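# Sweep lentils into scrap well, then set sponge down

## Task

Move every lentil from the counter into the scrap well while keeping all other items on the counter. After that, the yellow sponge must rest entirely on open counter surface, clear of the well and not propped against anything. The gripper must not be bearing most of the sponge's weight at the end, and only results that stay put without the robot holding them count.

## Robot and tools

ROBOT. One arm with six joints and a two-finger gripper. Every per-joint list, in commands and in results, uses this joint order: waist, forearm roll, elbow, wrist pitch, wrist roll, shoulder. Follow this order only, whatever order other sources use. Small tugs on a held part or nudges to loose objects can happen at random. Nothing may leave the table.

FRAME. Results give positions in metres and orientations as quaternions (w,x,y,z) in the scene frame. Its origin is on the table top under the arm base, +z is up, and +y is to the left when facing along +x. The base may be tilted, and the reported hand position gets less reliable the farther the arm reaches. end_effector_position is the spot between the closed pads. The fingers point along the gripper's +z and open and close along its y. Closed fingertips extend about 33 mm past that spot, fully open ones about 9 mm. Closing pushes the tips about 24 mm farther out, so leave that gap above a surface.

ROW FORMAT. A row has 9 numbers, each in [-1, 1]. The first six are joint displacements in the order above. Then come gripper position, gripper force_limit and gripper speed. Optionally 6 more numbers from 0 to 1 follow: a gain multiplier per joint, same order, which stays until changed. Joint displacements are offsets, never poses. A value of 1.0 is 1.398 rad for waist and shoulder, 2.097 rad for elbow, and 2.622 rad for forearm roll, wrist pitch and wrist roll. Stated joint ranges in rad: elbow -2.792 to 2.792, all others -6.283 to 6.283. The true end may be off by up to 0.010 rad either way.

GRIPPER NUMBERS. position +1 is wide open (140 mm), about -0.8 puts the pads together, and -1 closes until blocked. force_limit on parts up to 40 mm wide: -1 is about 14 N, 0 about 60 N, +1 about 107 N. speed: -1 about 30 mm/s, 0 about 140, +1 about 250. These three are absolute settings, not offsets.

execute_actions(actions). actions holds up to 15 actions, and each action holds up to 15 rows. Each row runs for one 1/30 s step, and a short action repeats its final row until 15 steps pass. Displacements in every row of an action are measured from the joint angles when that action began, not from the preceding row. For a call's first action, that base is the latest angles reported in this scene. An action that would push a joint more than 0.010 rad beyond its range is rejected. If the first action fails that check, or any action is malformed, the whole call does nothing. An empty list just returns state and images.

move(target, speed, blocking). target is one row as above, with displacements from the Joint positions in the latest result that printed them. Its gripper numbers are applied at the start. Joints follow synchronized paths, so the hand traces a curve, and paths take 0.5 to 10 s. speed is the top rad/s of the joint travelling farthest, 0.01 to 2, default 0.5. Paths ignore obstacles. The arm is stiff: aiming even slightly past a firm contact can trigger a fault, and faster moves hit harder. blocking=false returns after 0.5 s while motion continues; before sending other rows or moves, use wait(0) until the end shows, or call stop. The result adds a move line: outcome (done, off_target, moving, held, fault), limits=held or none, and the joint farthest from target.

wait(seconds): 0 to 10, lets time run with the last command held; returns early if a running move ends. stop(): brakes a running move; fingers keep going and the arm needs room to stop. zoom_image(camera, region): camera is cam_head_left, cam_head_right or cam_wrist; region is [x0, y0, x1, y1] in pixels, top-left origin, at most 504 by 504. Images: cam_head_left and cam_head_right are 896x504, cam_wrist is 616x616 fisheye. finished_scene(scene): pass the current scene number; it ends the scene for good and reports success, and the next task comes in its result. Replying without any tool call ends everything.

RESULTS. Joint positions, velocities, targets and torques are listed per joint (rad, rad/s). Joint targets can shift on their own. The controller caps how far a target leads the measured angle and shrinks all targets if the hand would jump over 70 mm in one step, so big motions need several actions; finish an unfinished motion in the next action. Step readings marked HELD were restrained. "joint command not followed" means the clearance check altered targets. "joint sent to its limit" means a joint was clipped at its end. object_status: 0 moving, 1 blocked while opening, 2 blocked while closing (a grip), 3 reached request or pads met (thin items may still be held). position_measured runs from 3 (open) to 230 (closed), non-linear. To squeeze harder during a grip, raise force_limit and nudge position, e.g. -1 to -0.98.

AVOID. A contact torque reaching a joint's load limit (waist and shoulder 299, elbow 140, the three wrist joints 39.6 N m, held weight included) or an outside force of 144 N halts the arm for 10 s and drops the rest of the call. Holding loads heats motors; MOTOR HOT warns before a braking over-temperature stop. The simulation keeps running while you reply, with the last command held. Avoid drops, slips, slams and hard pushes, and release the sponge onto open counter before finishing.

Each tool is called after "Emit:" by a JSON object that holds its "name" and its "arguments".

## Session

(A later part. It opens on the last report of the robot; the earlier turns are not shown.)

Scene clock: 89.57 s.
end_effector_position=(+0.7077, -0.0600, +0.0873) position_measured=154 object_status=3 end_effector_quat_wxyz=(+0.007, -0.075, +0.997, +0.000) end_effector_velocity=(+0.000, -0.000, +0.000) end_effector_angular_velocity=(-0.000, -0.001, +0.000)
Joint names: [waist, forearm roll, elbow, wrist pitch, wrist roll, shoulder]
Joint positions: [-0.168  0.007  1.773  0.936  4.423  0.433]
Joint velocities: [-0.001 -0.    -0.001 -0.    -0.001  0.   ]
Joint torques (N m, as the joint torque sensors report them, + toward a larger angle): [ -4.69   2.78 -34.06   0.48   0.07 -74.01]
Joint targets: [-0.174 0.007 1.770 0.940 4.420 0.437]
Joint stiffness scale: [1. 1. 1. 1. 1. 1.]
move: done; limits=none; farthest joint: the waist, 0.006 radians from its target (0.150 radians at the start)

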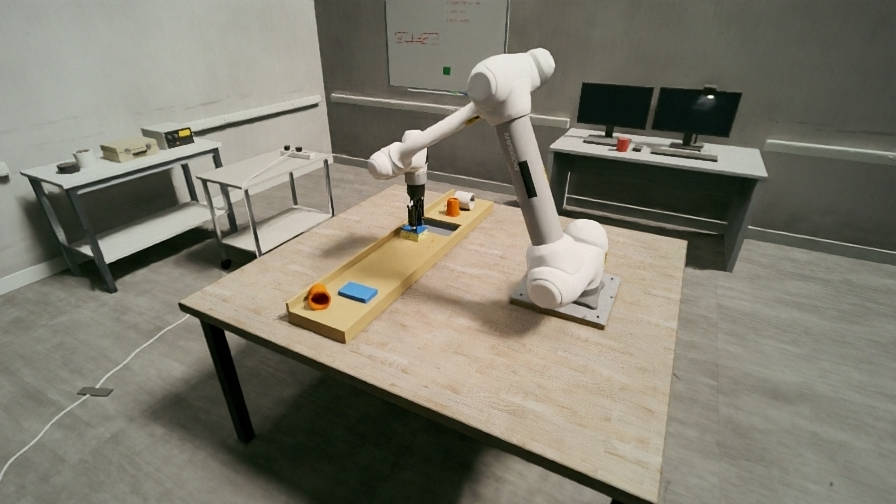

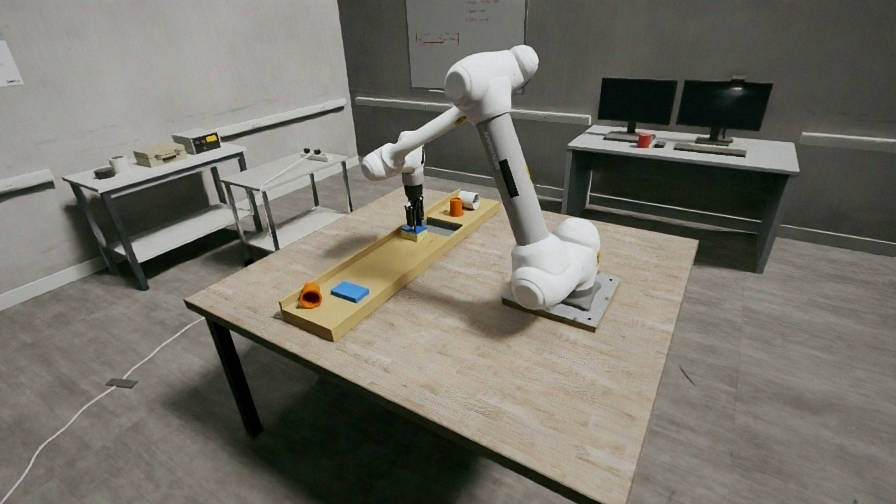

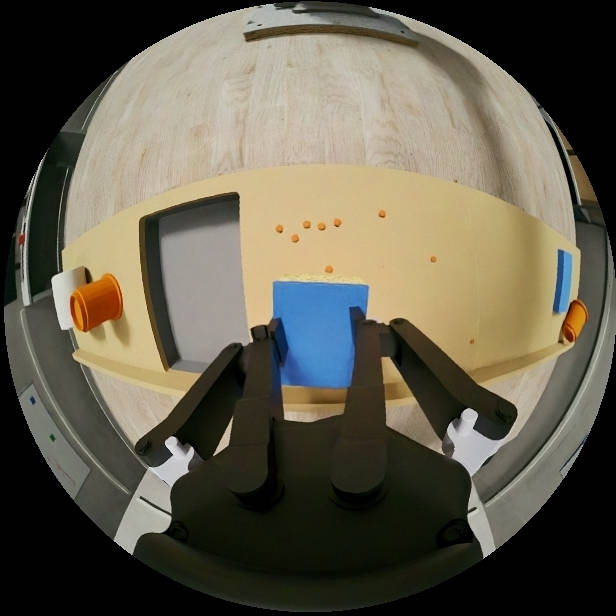

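Emit:
{"name": "move", "arguments": {"target": [-0.073,0,-0.0135,0.0045,-0.037,0.016,-0.2,-1,-0.7], "speed": 0.12}}

Emit:
{"name": "move", "arguments": {"target": [0,0,-0.016,0.026,0,-0.029,-0.2,-1,-0.7], "speed": 0.2}}

Scene clock: 93.77 s.
end_effector_position=(+0.7103, -0.1308, +0.0856) position_measured=154 object_status=3 end_effector_quat_wxyz=(+0.007, -0.074, +0.997, +0.000) end_effector_velocity=(+0.000, +0.000, +0.000) end_effector_angular_velocity=(+0.000, -0.001, +0.001)
Joint names: [waist, forearm roll, elbow, wrist pitch, wrist roll, shoulder]
Joint positions: [-0.265  0.007  1.748  0.943  4.328  0.452]
Joint velocities: [-0.     0.001 -0.    -0.    -0.002 -0.   ]
Joint torques (N m, as the joint torque sensors report them, + toward a larger angle): [ -4.33   2.85 -34.98   0.15  -0.21 -76.34]
Joint targets: [-0.270 0.007 1.745 0.948 4.326 0.456]
Joint stiffness scale: [1. 1. 1. 1. 1. 1.]
move: done; limits=none; farthest joint: the waist, 0.005 radians from its target (0.102 radians at the start)

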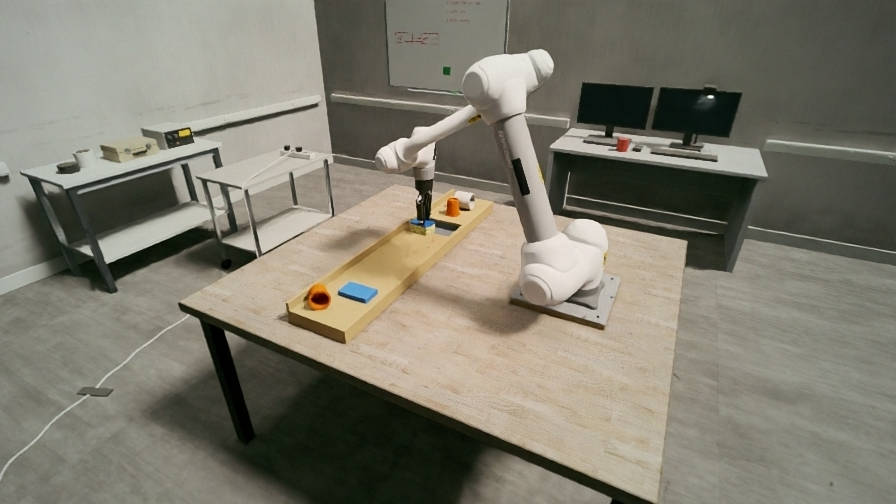

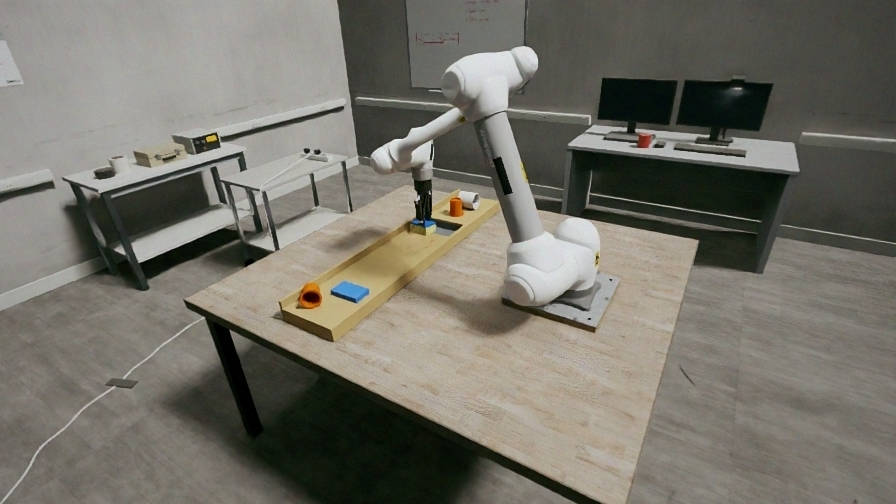

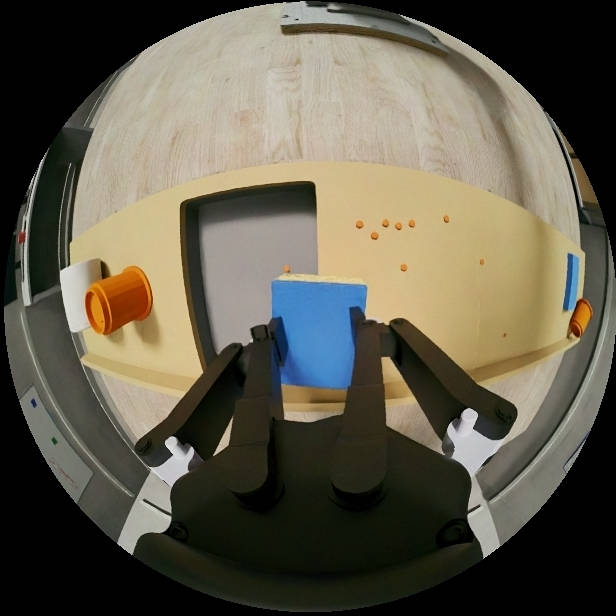

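Scene clock: 94.60 s.
end_effector_position=(+0.7109, -0.1308, +0.1262) position_measured=154 object_status=3 end_effector_quat_wxyz=(+0.008, -0.074, +0.997, +0.000) end_effector_velocity=(-0.002, -0.000, -0.001) end_effector_angular_velocity=(+0.000, +0.003, -0.000)
Joint names: [waist, forearm roll, elbow, wrist pitch, wrist roll, shoulder]
Joint positions: [-0.265  0.007  1.719  1.007  4.328  0.414]
Joint velocities: [-0.001 -0.001  0.002  0.002  0.     0.   ]
Joint torques (N m, as the joint torque sensors report them, + toward a larger angle): [ -2.78   3.68 -38.48   0.47  -0.33 -75.26]
Joint targets: [-0.265 0.007 1.715 1.011 4.328 0.411]
Joint stiffness scale: [1. 1. 1. 1. 1. 1.]
move: done; limits=none; farthest joint: the elbow, 0.004 radians from its target (0.034 radians at the start)

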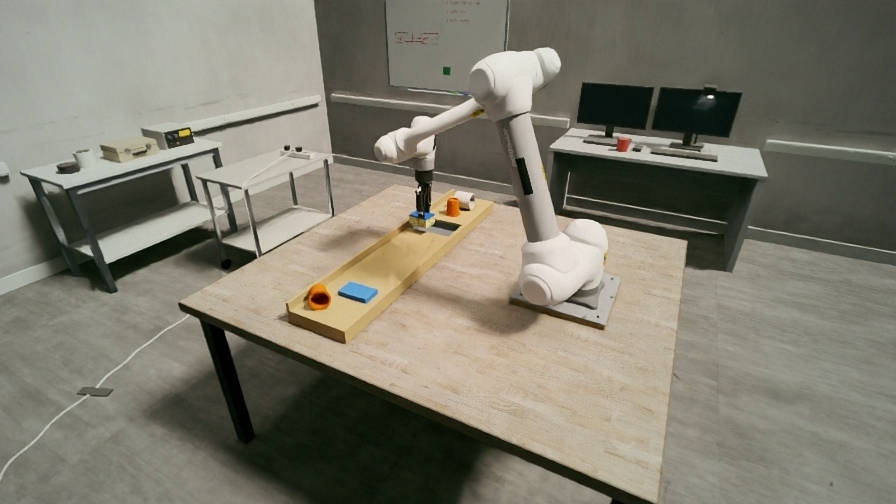

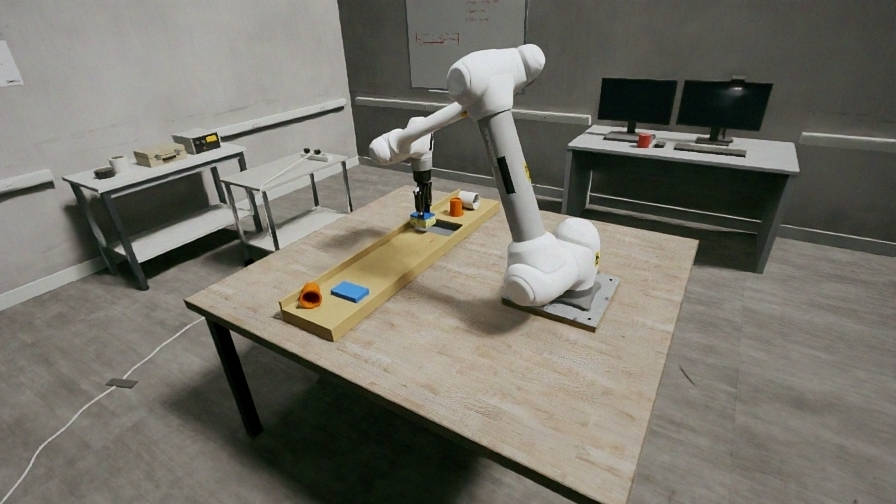

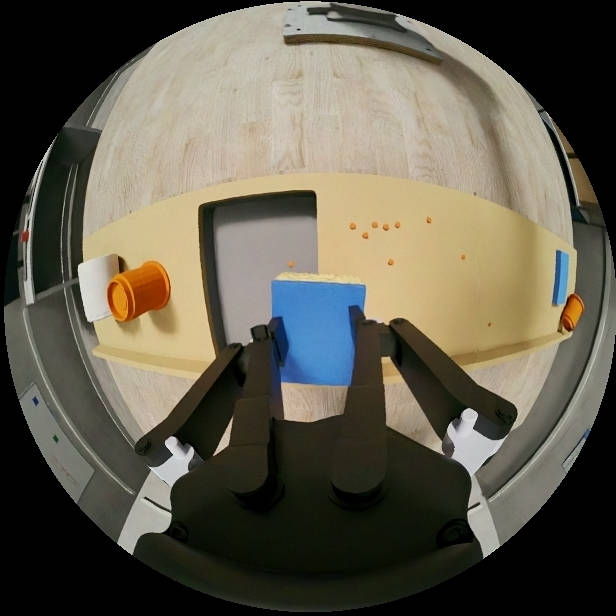

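Emit:
{"name": "move", "arguments": {"target": [0.264,0,0.0945,-0.0335,0.14,-0.08,-0.2,-1,-0.7], "speed": 0.5}}

Emit:
{"name": "move", "arguments": {"target": [0,0,0.0105,-0.0185,0,0.022,-0.2,-1,-0.7], "speed": 0.1}}

Scene clock: 101.93 s.
end_effector_position=(+0.6210, +0.1193, +0.1083) position_measured=154 object_status=3 end_effector_quat_wxyz=(+0.006, -0.074, +0.997, +0.000) end_effector_velocity=(+0.000, -0.000, -0.000) end_effector_angular_velocity=(+0.000, -0.000, -0.002)
Joint names: [waist, forearm roll, elbow, wrist pitch, wrist roll, shoulder]
Joint positions: [0.1   0.007 1.913 0.924 4.693 0.306]
Joint velocities: [-0.     0.     0.    -0.001  0.002  0.   ]
Joint torques (N m, as the joint torque sensors report them, + toward a larger angle): [ -2.11   3.58 -35.53   0.63  -0.45 -65.34]
Joint targets: [0.105 0.007 1.917 0.919 4.695 0.303]
Joint stiffness scale: [1. 1. 1. 1. 1. 1.]
move: done; limits=none; farthest joint: the waist, 0.004 radians from its target (0.369 radians at the start)

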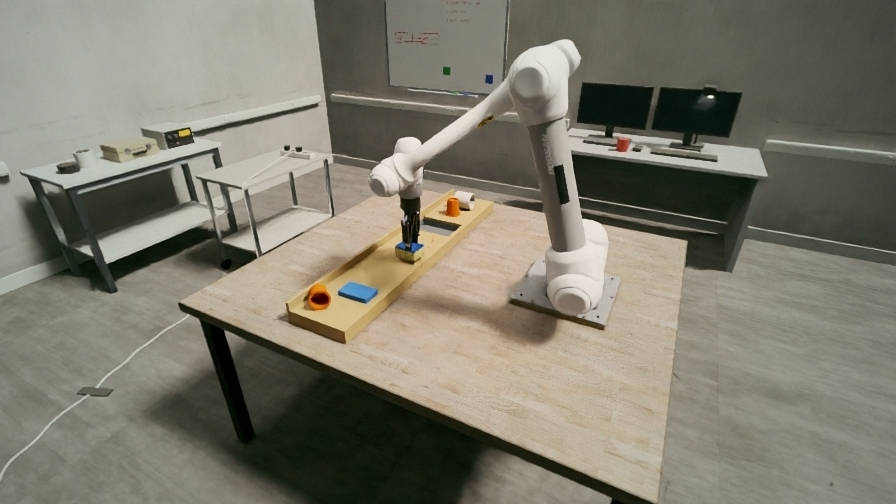

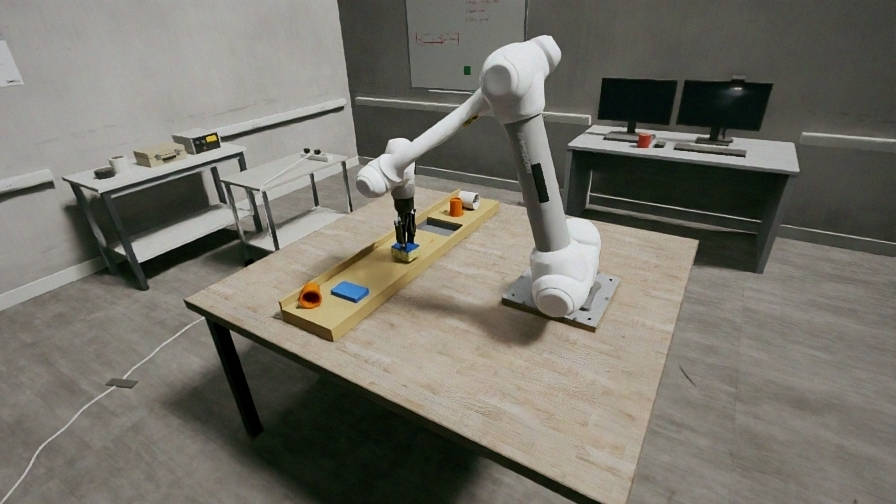

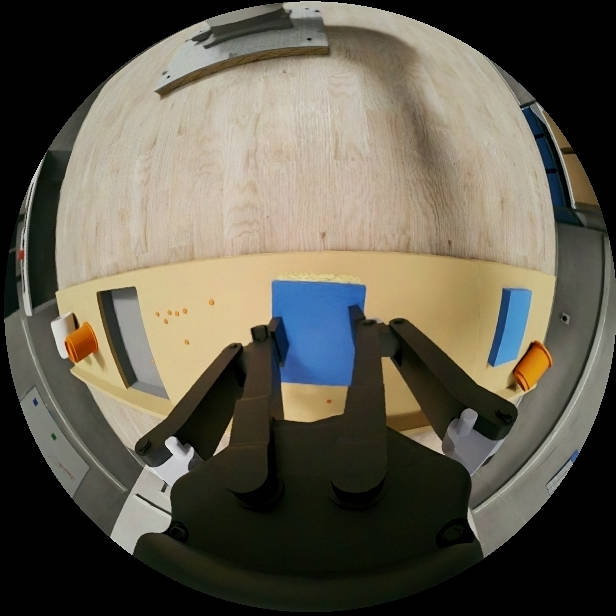

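Scene clock: 102.77 s.
end_effector_position=(+0.6220, +0.1193, +0.0842) position_measured=154 object_status=3 end_effector_quat_wxyz=(+0.006, -0.073, +0.997, +0.000) end_effector_velocity=(+0.000, +0.001, -0.001) end_effector_angular_velocity=(+0.001, +0.001, -0.001)
Joint names: [waist, forearm roll, elbow, wrist pitch, wrist roll, shoulder]
Joint positions: [0.1   0.007 1.93  0.88  4.693 0.332]
Joint velocities: [ 0.     0.001 -0.    -0.001 -0.     0.001]
Joint torques (N m, as the joint torque sensors report them, + toward a larger angle): [ -1.8    3.02 -31.36  -0.34  -0.5  -62.85]
Joint targets: [0.100 0.007 1.935 0.875 4.693 0.337]
Joint stiffness scale: [1. 1. 1. 1. 1. 1.]
move: done; limits=none; farthest joint: the elbow, 0.005 radians from its target (0.022 radians at the start)

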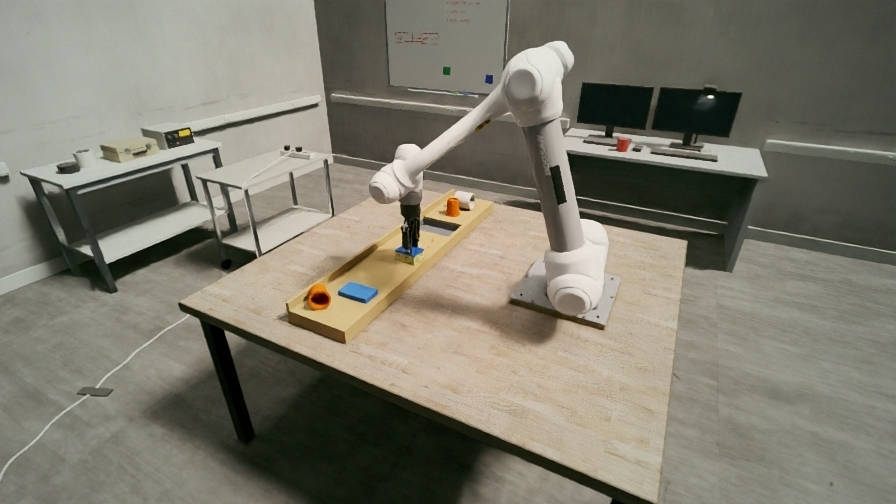

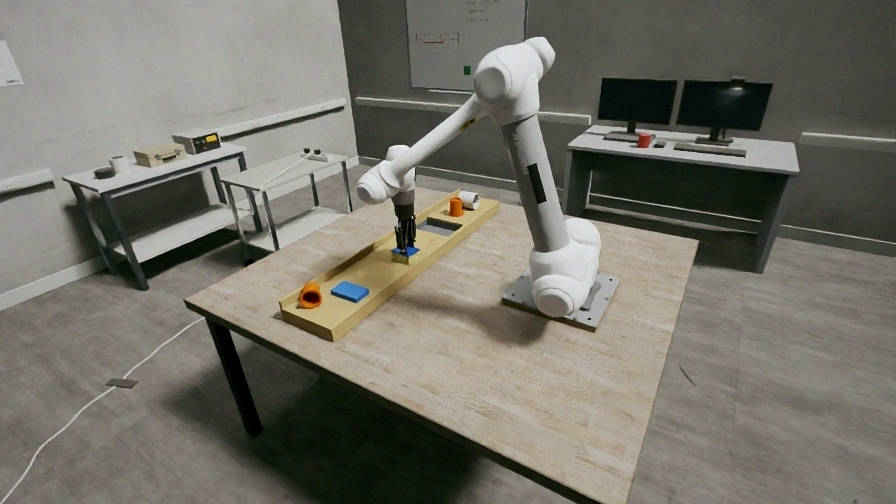

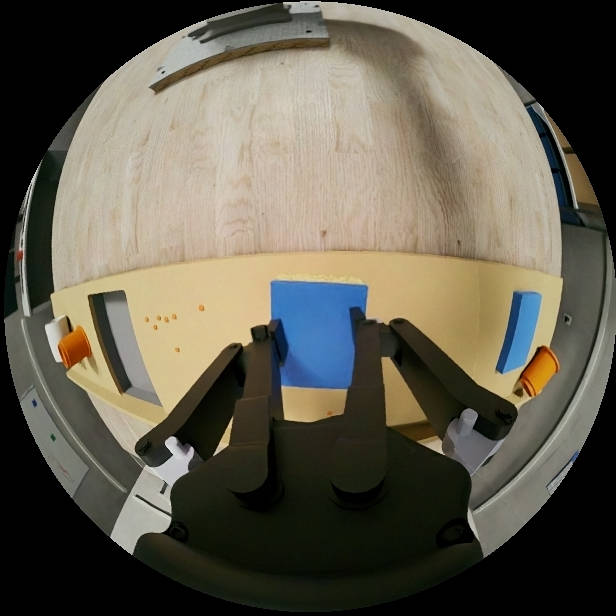

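Emit:
{"name": "move", "arguments": {"target": [-0.175,0,0,0,-0.0925,0.002,-0.2,-1,-0.7], "speed": 0.13}}

Emit:
{"name": "move", "arguments": {"target": [-0.112,0,-0.016,0.005,-0.0585,0.0175,-0.2,-1,-0.7], "speed": 0.13}}

Scene clock: 107.93 s.
end_effector_position=(+0.6325, -0.0315, +0.0849) position_measured=154 object_status=3 end_effector_quat_wxyz=(+0.007, -0.074, +0.997, +0.000) end_effector_velocity=(+0.000, +0.000, -0.001) end_effector_angular_velocity=(+0.001, +0.001, +0.000)
Joint names: [waist, forearm roll, elbow, wrist pitch, wrist roll, shoulder]
Joint positions: [-0.139  0.007  1.93   0.88   4.453  0.332]
Joint velocities: [ 0.     0.001 -0.     0.    -0.001  0.001]
Joint torques (N m, as the joint torque sensors report them, + toward a larger angle): [ -4.81   2.05 -31.94   0.34  -0.28 -61.54]
Joint targets: [-0.145 0.007 1.930 0.880 4.450 0.335]
Joint stiffness scale: [1. 1. 1. 1. 1. 1.]
move: done; limits=none; farthest joint: the waist, 0.005 radians from its target (0.244 radians at the start)

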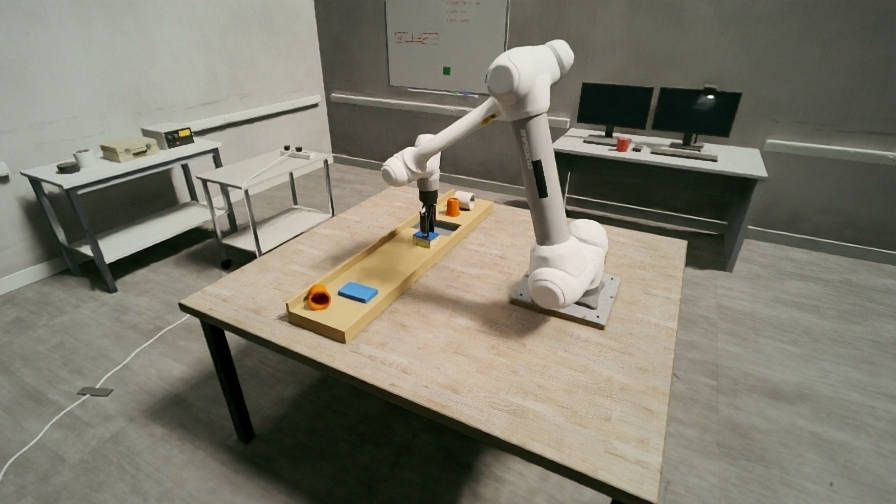

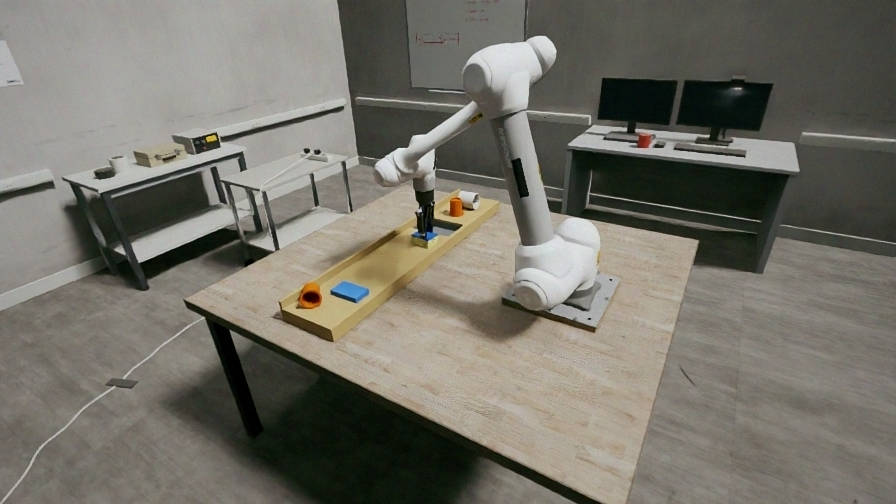

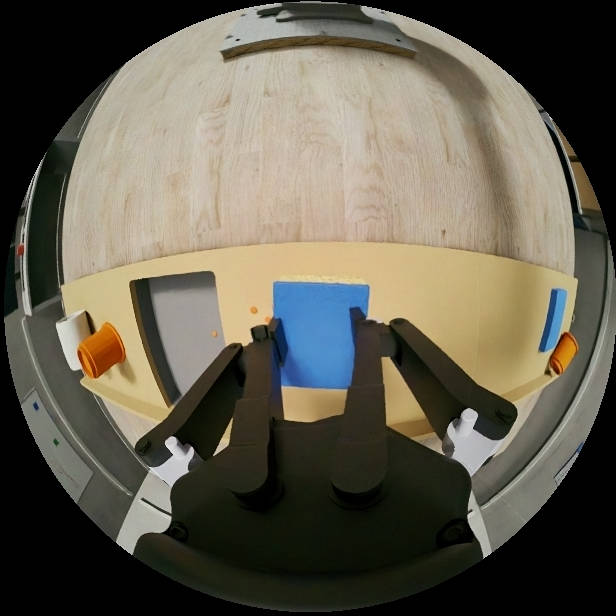

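Scene clock: 109.50 s.
end_effector_position=(+0.6356, -0.1305, +0.0852) position_measured=154 object_status=3 end_effector_quat_wxyz=(+0.008, -0.074, +0.997, -0.000) end_effector_velocity=(-0.000, -0.000, +0.000) end_effector_angular_velocity=(-0.001, +0.000, +0.001)
Joint names: [waist, forearm roll, elbow, wrist pitch, wrist roll, shoulder]
Joint positions: [-0.291  0.007  1.899  0.889  4.302  0.353]
Joint velocities: [-0.    -0.001  0.     0.    -0.001 -0.   ]
Joint torques (N m, as the joint torque sensors report them, + toward a larger angle): [ -6.35   2.9  -33.61   0.32  -0.18 -67.27]
Joint targets: [-0.296 0.007 1.896 0.893 4.299 0.357]
Joint stiffness scale: [1. 1. 1. 1. 1. 1.]
move: done; limits=none; farthest joint: the waist, 0.005 radians from its target (0.156 radians at the start)

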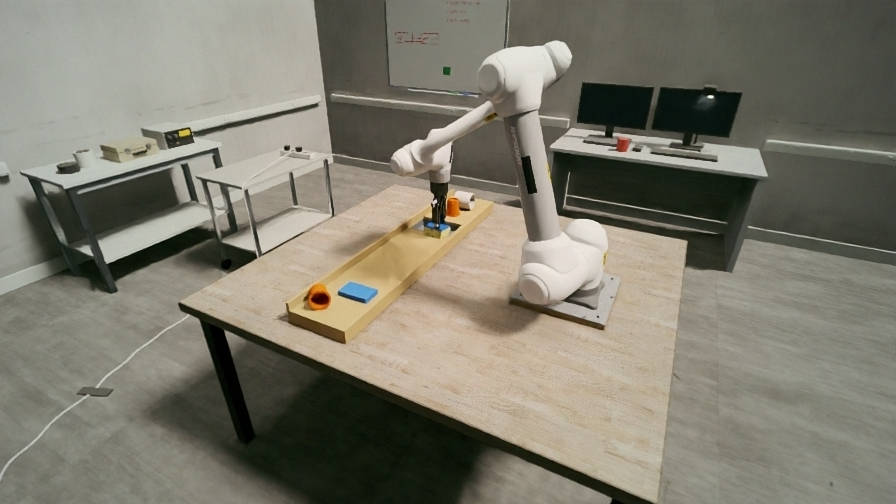

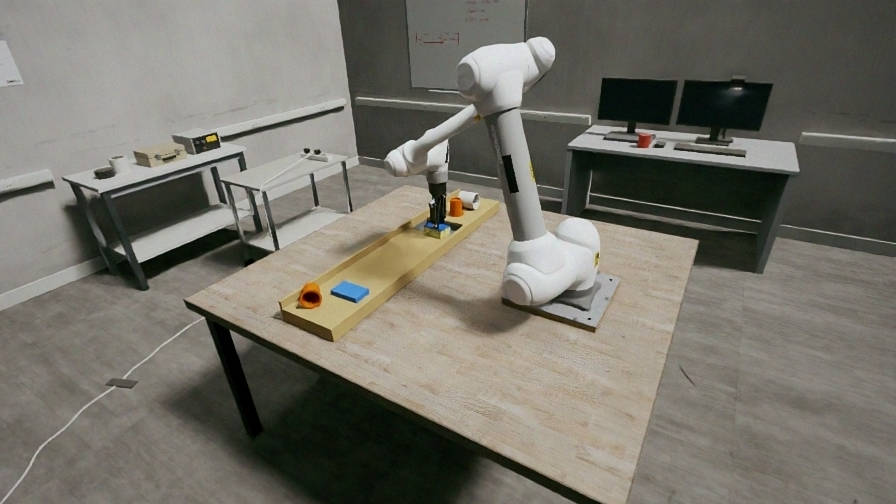

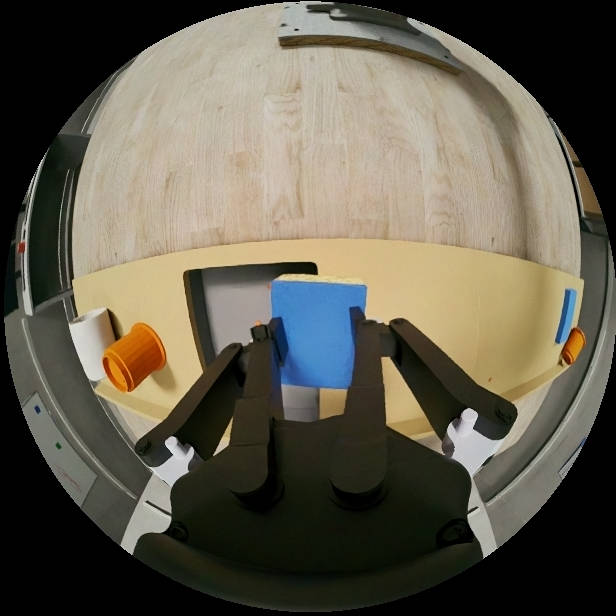

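Emit:
{"name": "move", "arguments": {"target": [0,0,-0.0115,0.0205,0,-0.024,-0.2,-1,-0.7], "speed": 0.25}}

Emit:
{"name": "move", "arguments": {"target": [0.34,0,-0.05,0.018,0.1805,0.045,-0.2,-1,-0.7], "speed": 0.6}}

Scene clock: 112.53 s.
end_effector_position=(+0.6351, -0.1303, +0.1137) position_measured=154 object_status=3 end_effector_quat_wxyz=(+0.008, -0.074, +0.997, -0.000) end_effector_velocity=(+0.000, +0.000, +0.001) end_effector_angular_velocity=(+0.001, -0.000, -0.001)
Joint names: [waist, forearm roll, elbow, wrist pitch, wrist roll, shoulder]
Joint positions: [-0.291  0.007  1.879  0.938  4.302  0.323]
Joint velocities: [-0.     0.001 -0.001  0.002  0.    -0.001]
Joint torques (N m, as the joint torque sensors report them, + toward a larger angle): [ -3.07   3.7  -36.33   0.34  -0.46 -67.69]
Joint targets: [-0.291 0.007 1.875 0.942 4.302 0.319]
Joint stiffness scale: [1. 1. 1. 1. 1. 1.]
move: done; limits=none; farthest joint: the elbow, 0.005 radians from its target (0.025 radians at the start)

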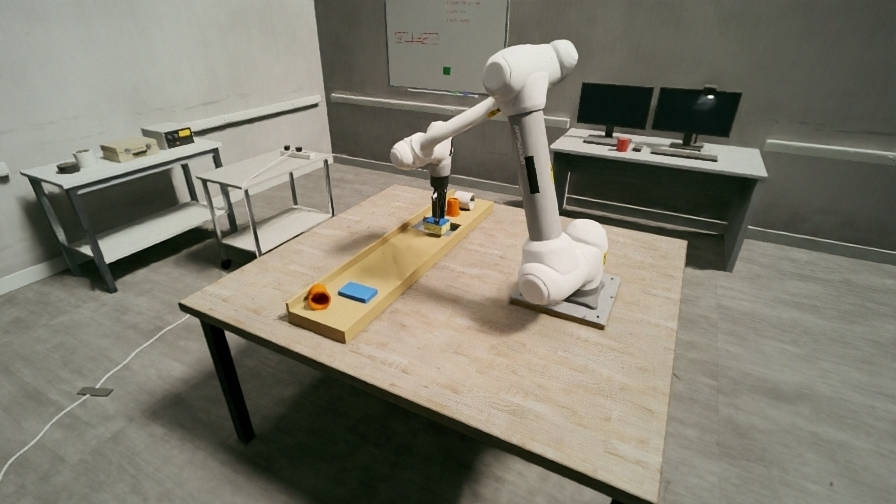

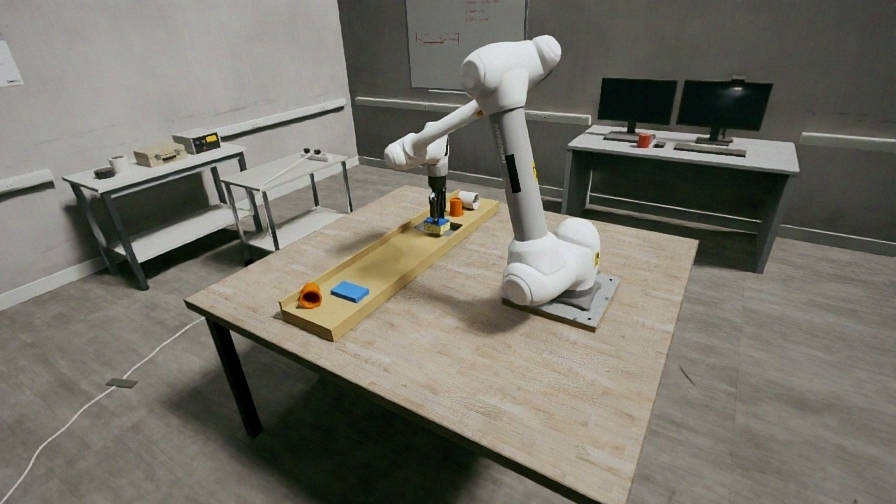

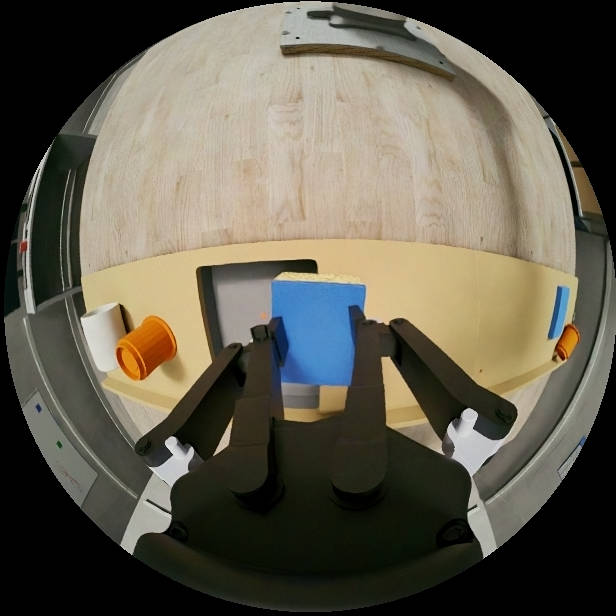

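Scene clock: 113.87 s.
end_effector_position=(+0.6714, +0.1824, +0.1191) position_measured=154 object_status=3 end_effector_quat_wxyz=(+0.006, -0.074, +0.997, +0.000) end_effector_velocity=(+0.000, +0.000, -0.001) end_effector_angular_velocity=(+0.000, +0.001, -0.000)
Joint names: [waist, forearm roll, elbow, wrist pitch, wrist roll, shoulder]
Joint positions: [0.18  0.007 1.779 0.98  4.773 0.382]
Joint velocities: [ 0.001  0.    -0.    -0.     0.001  0.001]
Joint torques (N m, as the joint torque sensors report them, + toward a larger angle): [ -2.27   3.76 -37.01   0.43  -0.2  -71.21]
Joint targets: [0.185 0.007 1.775 0.985 4.775 0.386]
Joint stiffness scale: [1. 1. 1. 1. 1. 1.]
move: done; limits=none; farthest joint: the elbow, 0.005 radians from its target (0.105 radians at the start)

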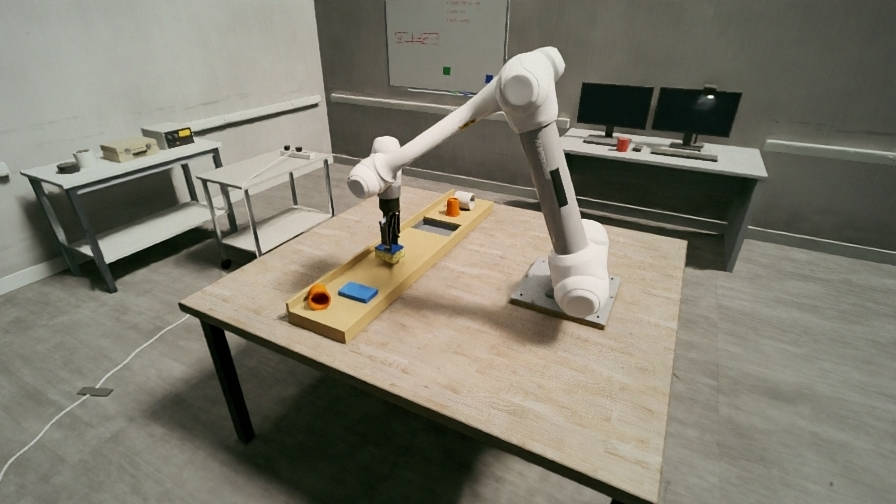

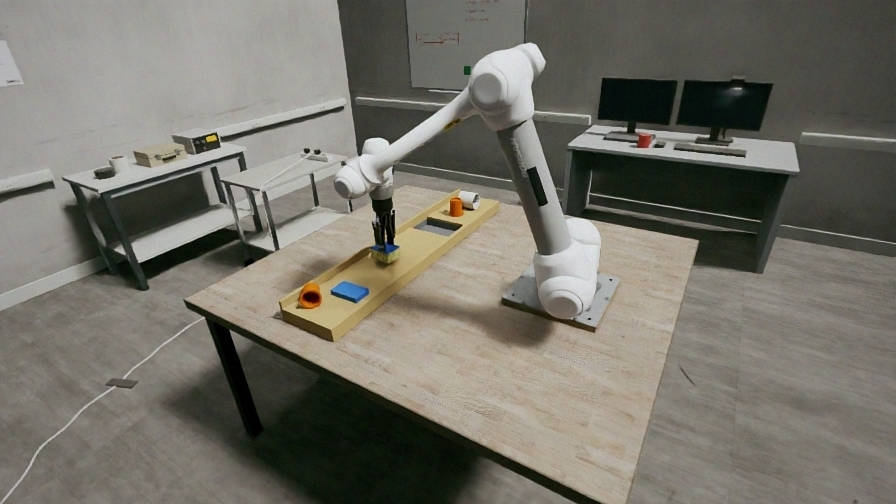

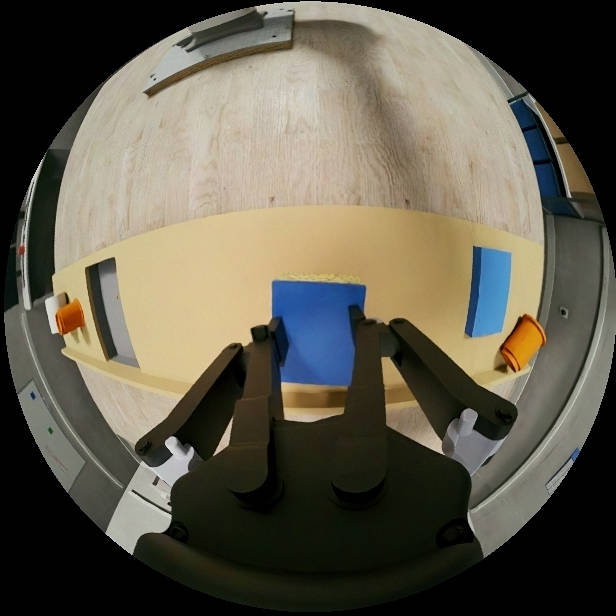

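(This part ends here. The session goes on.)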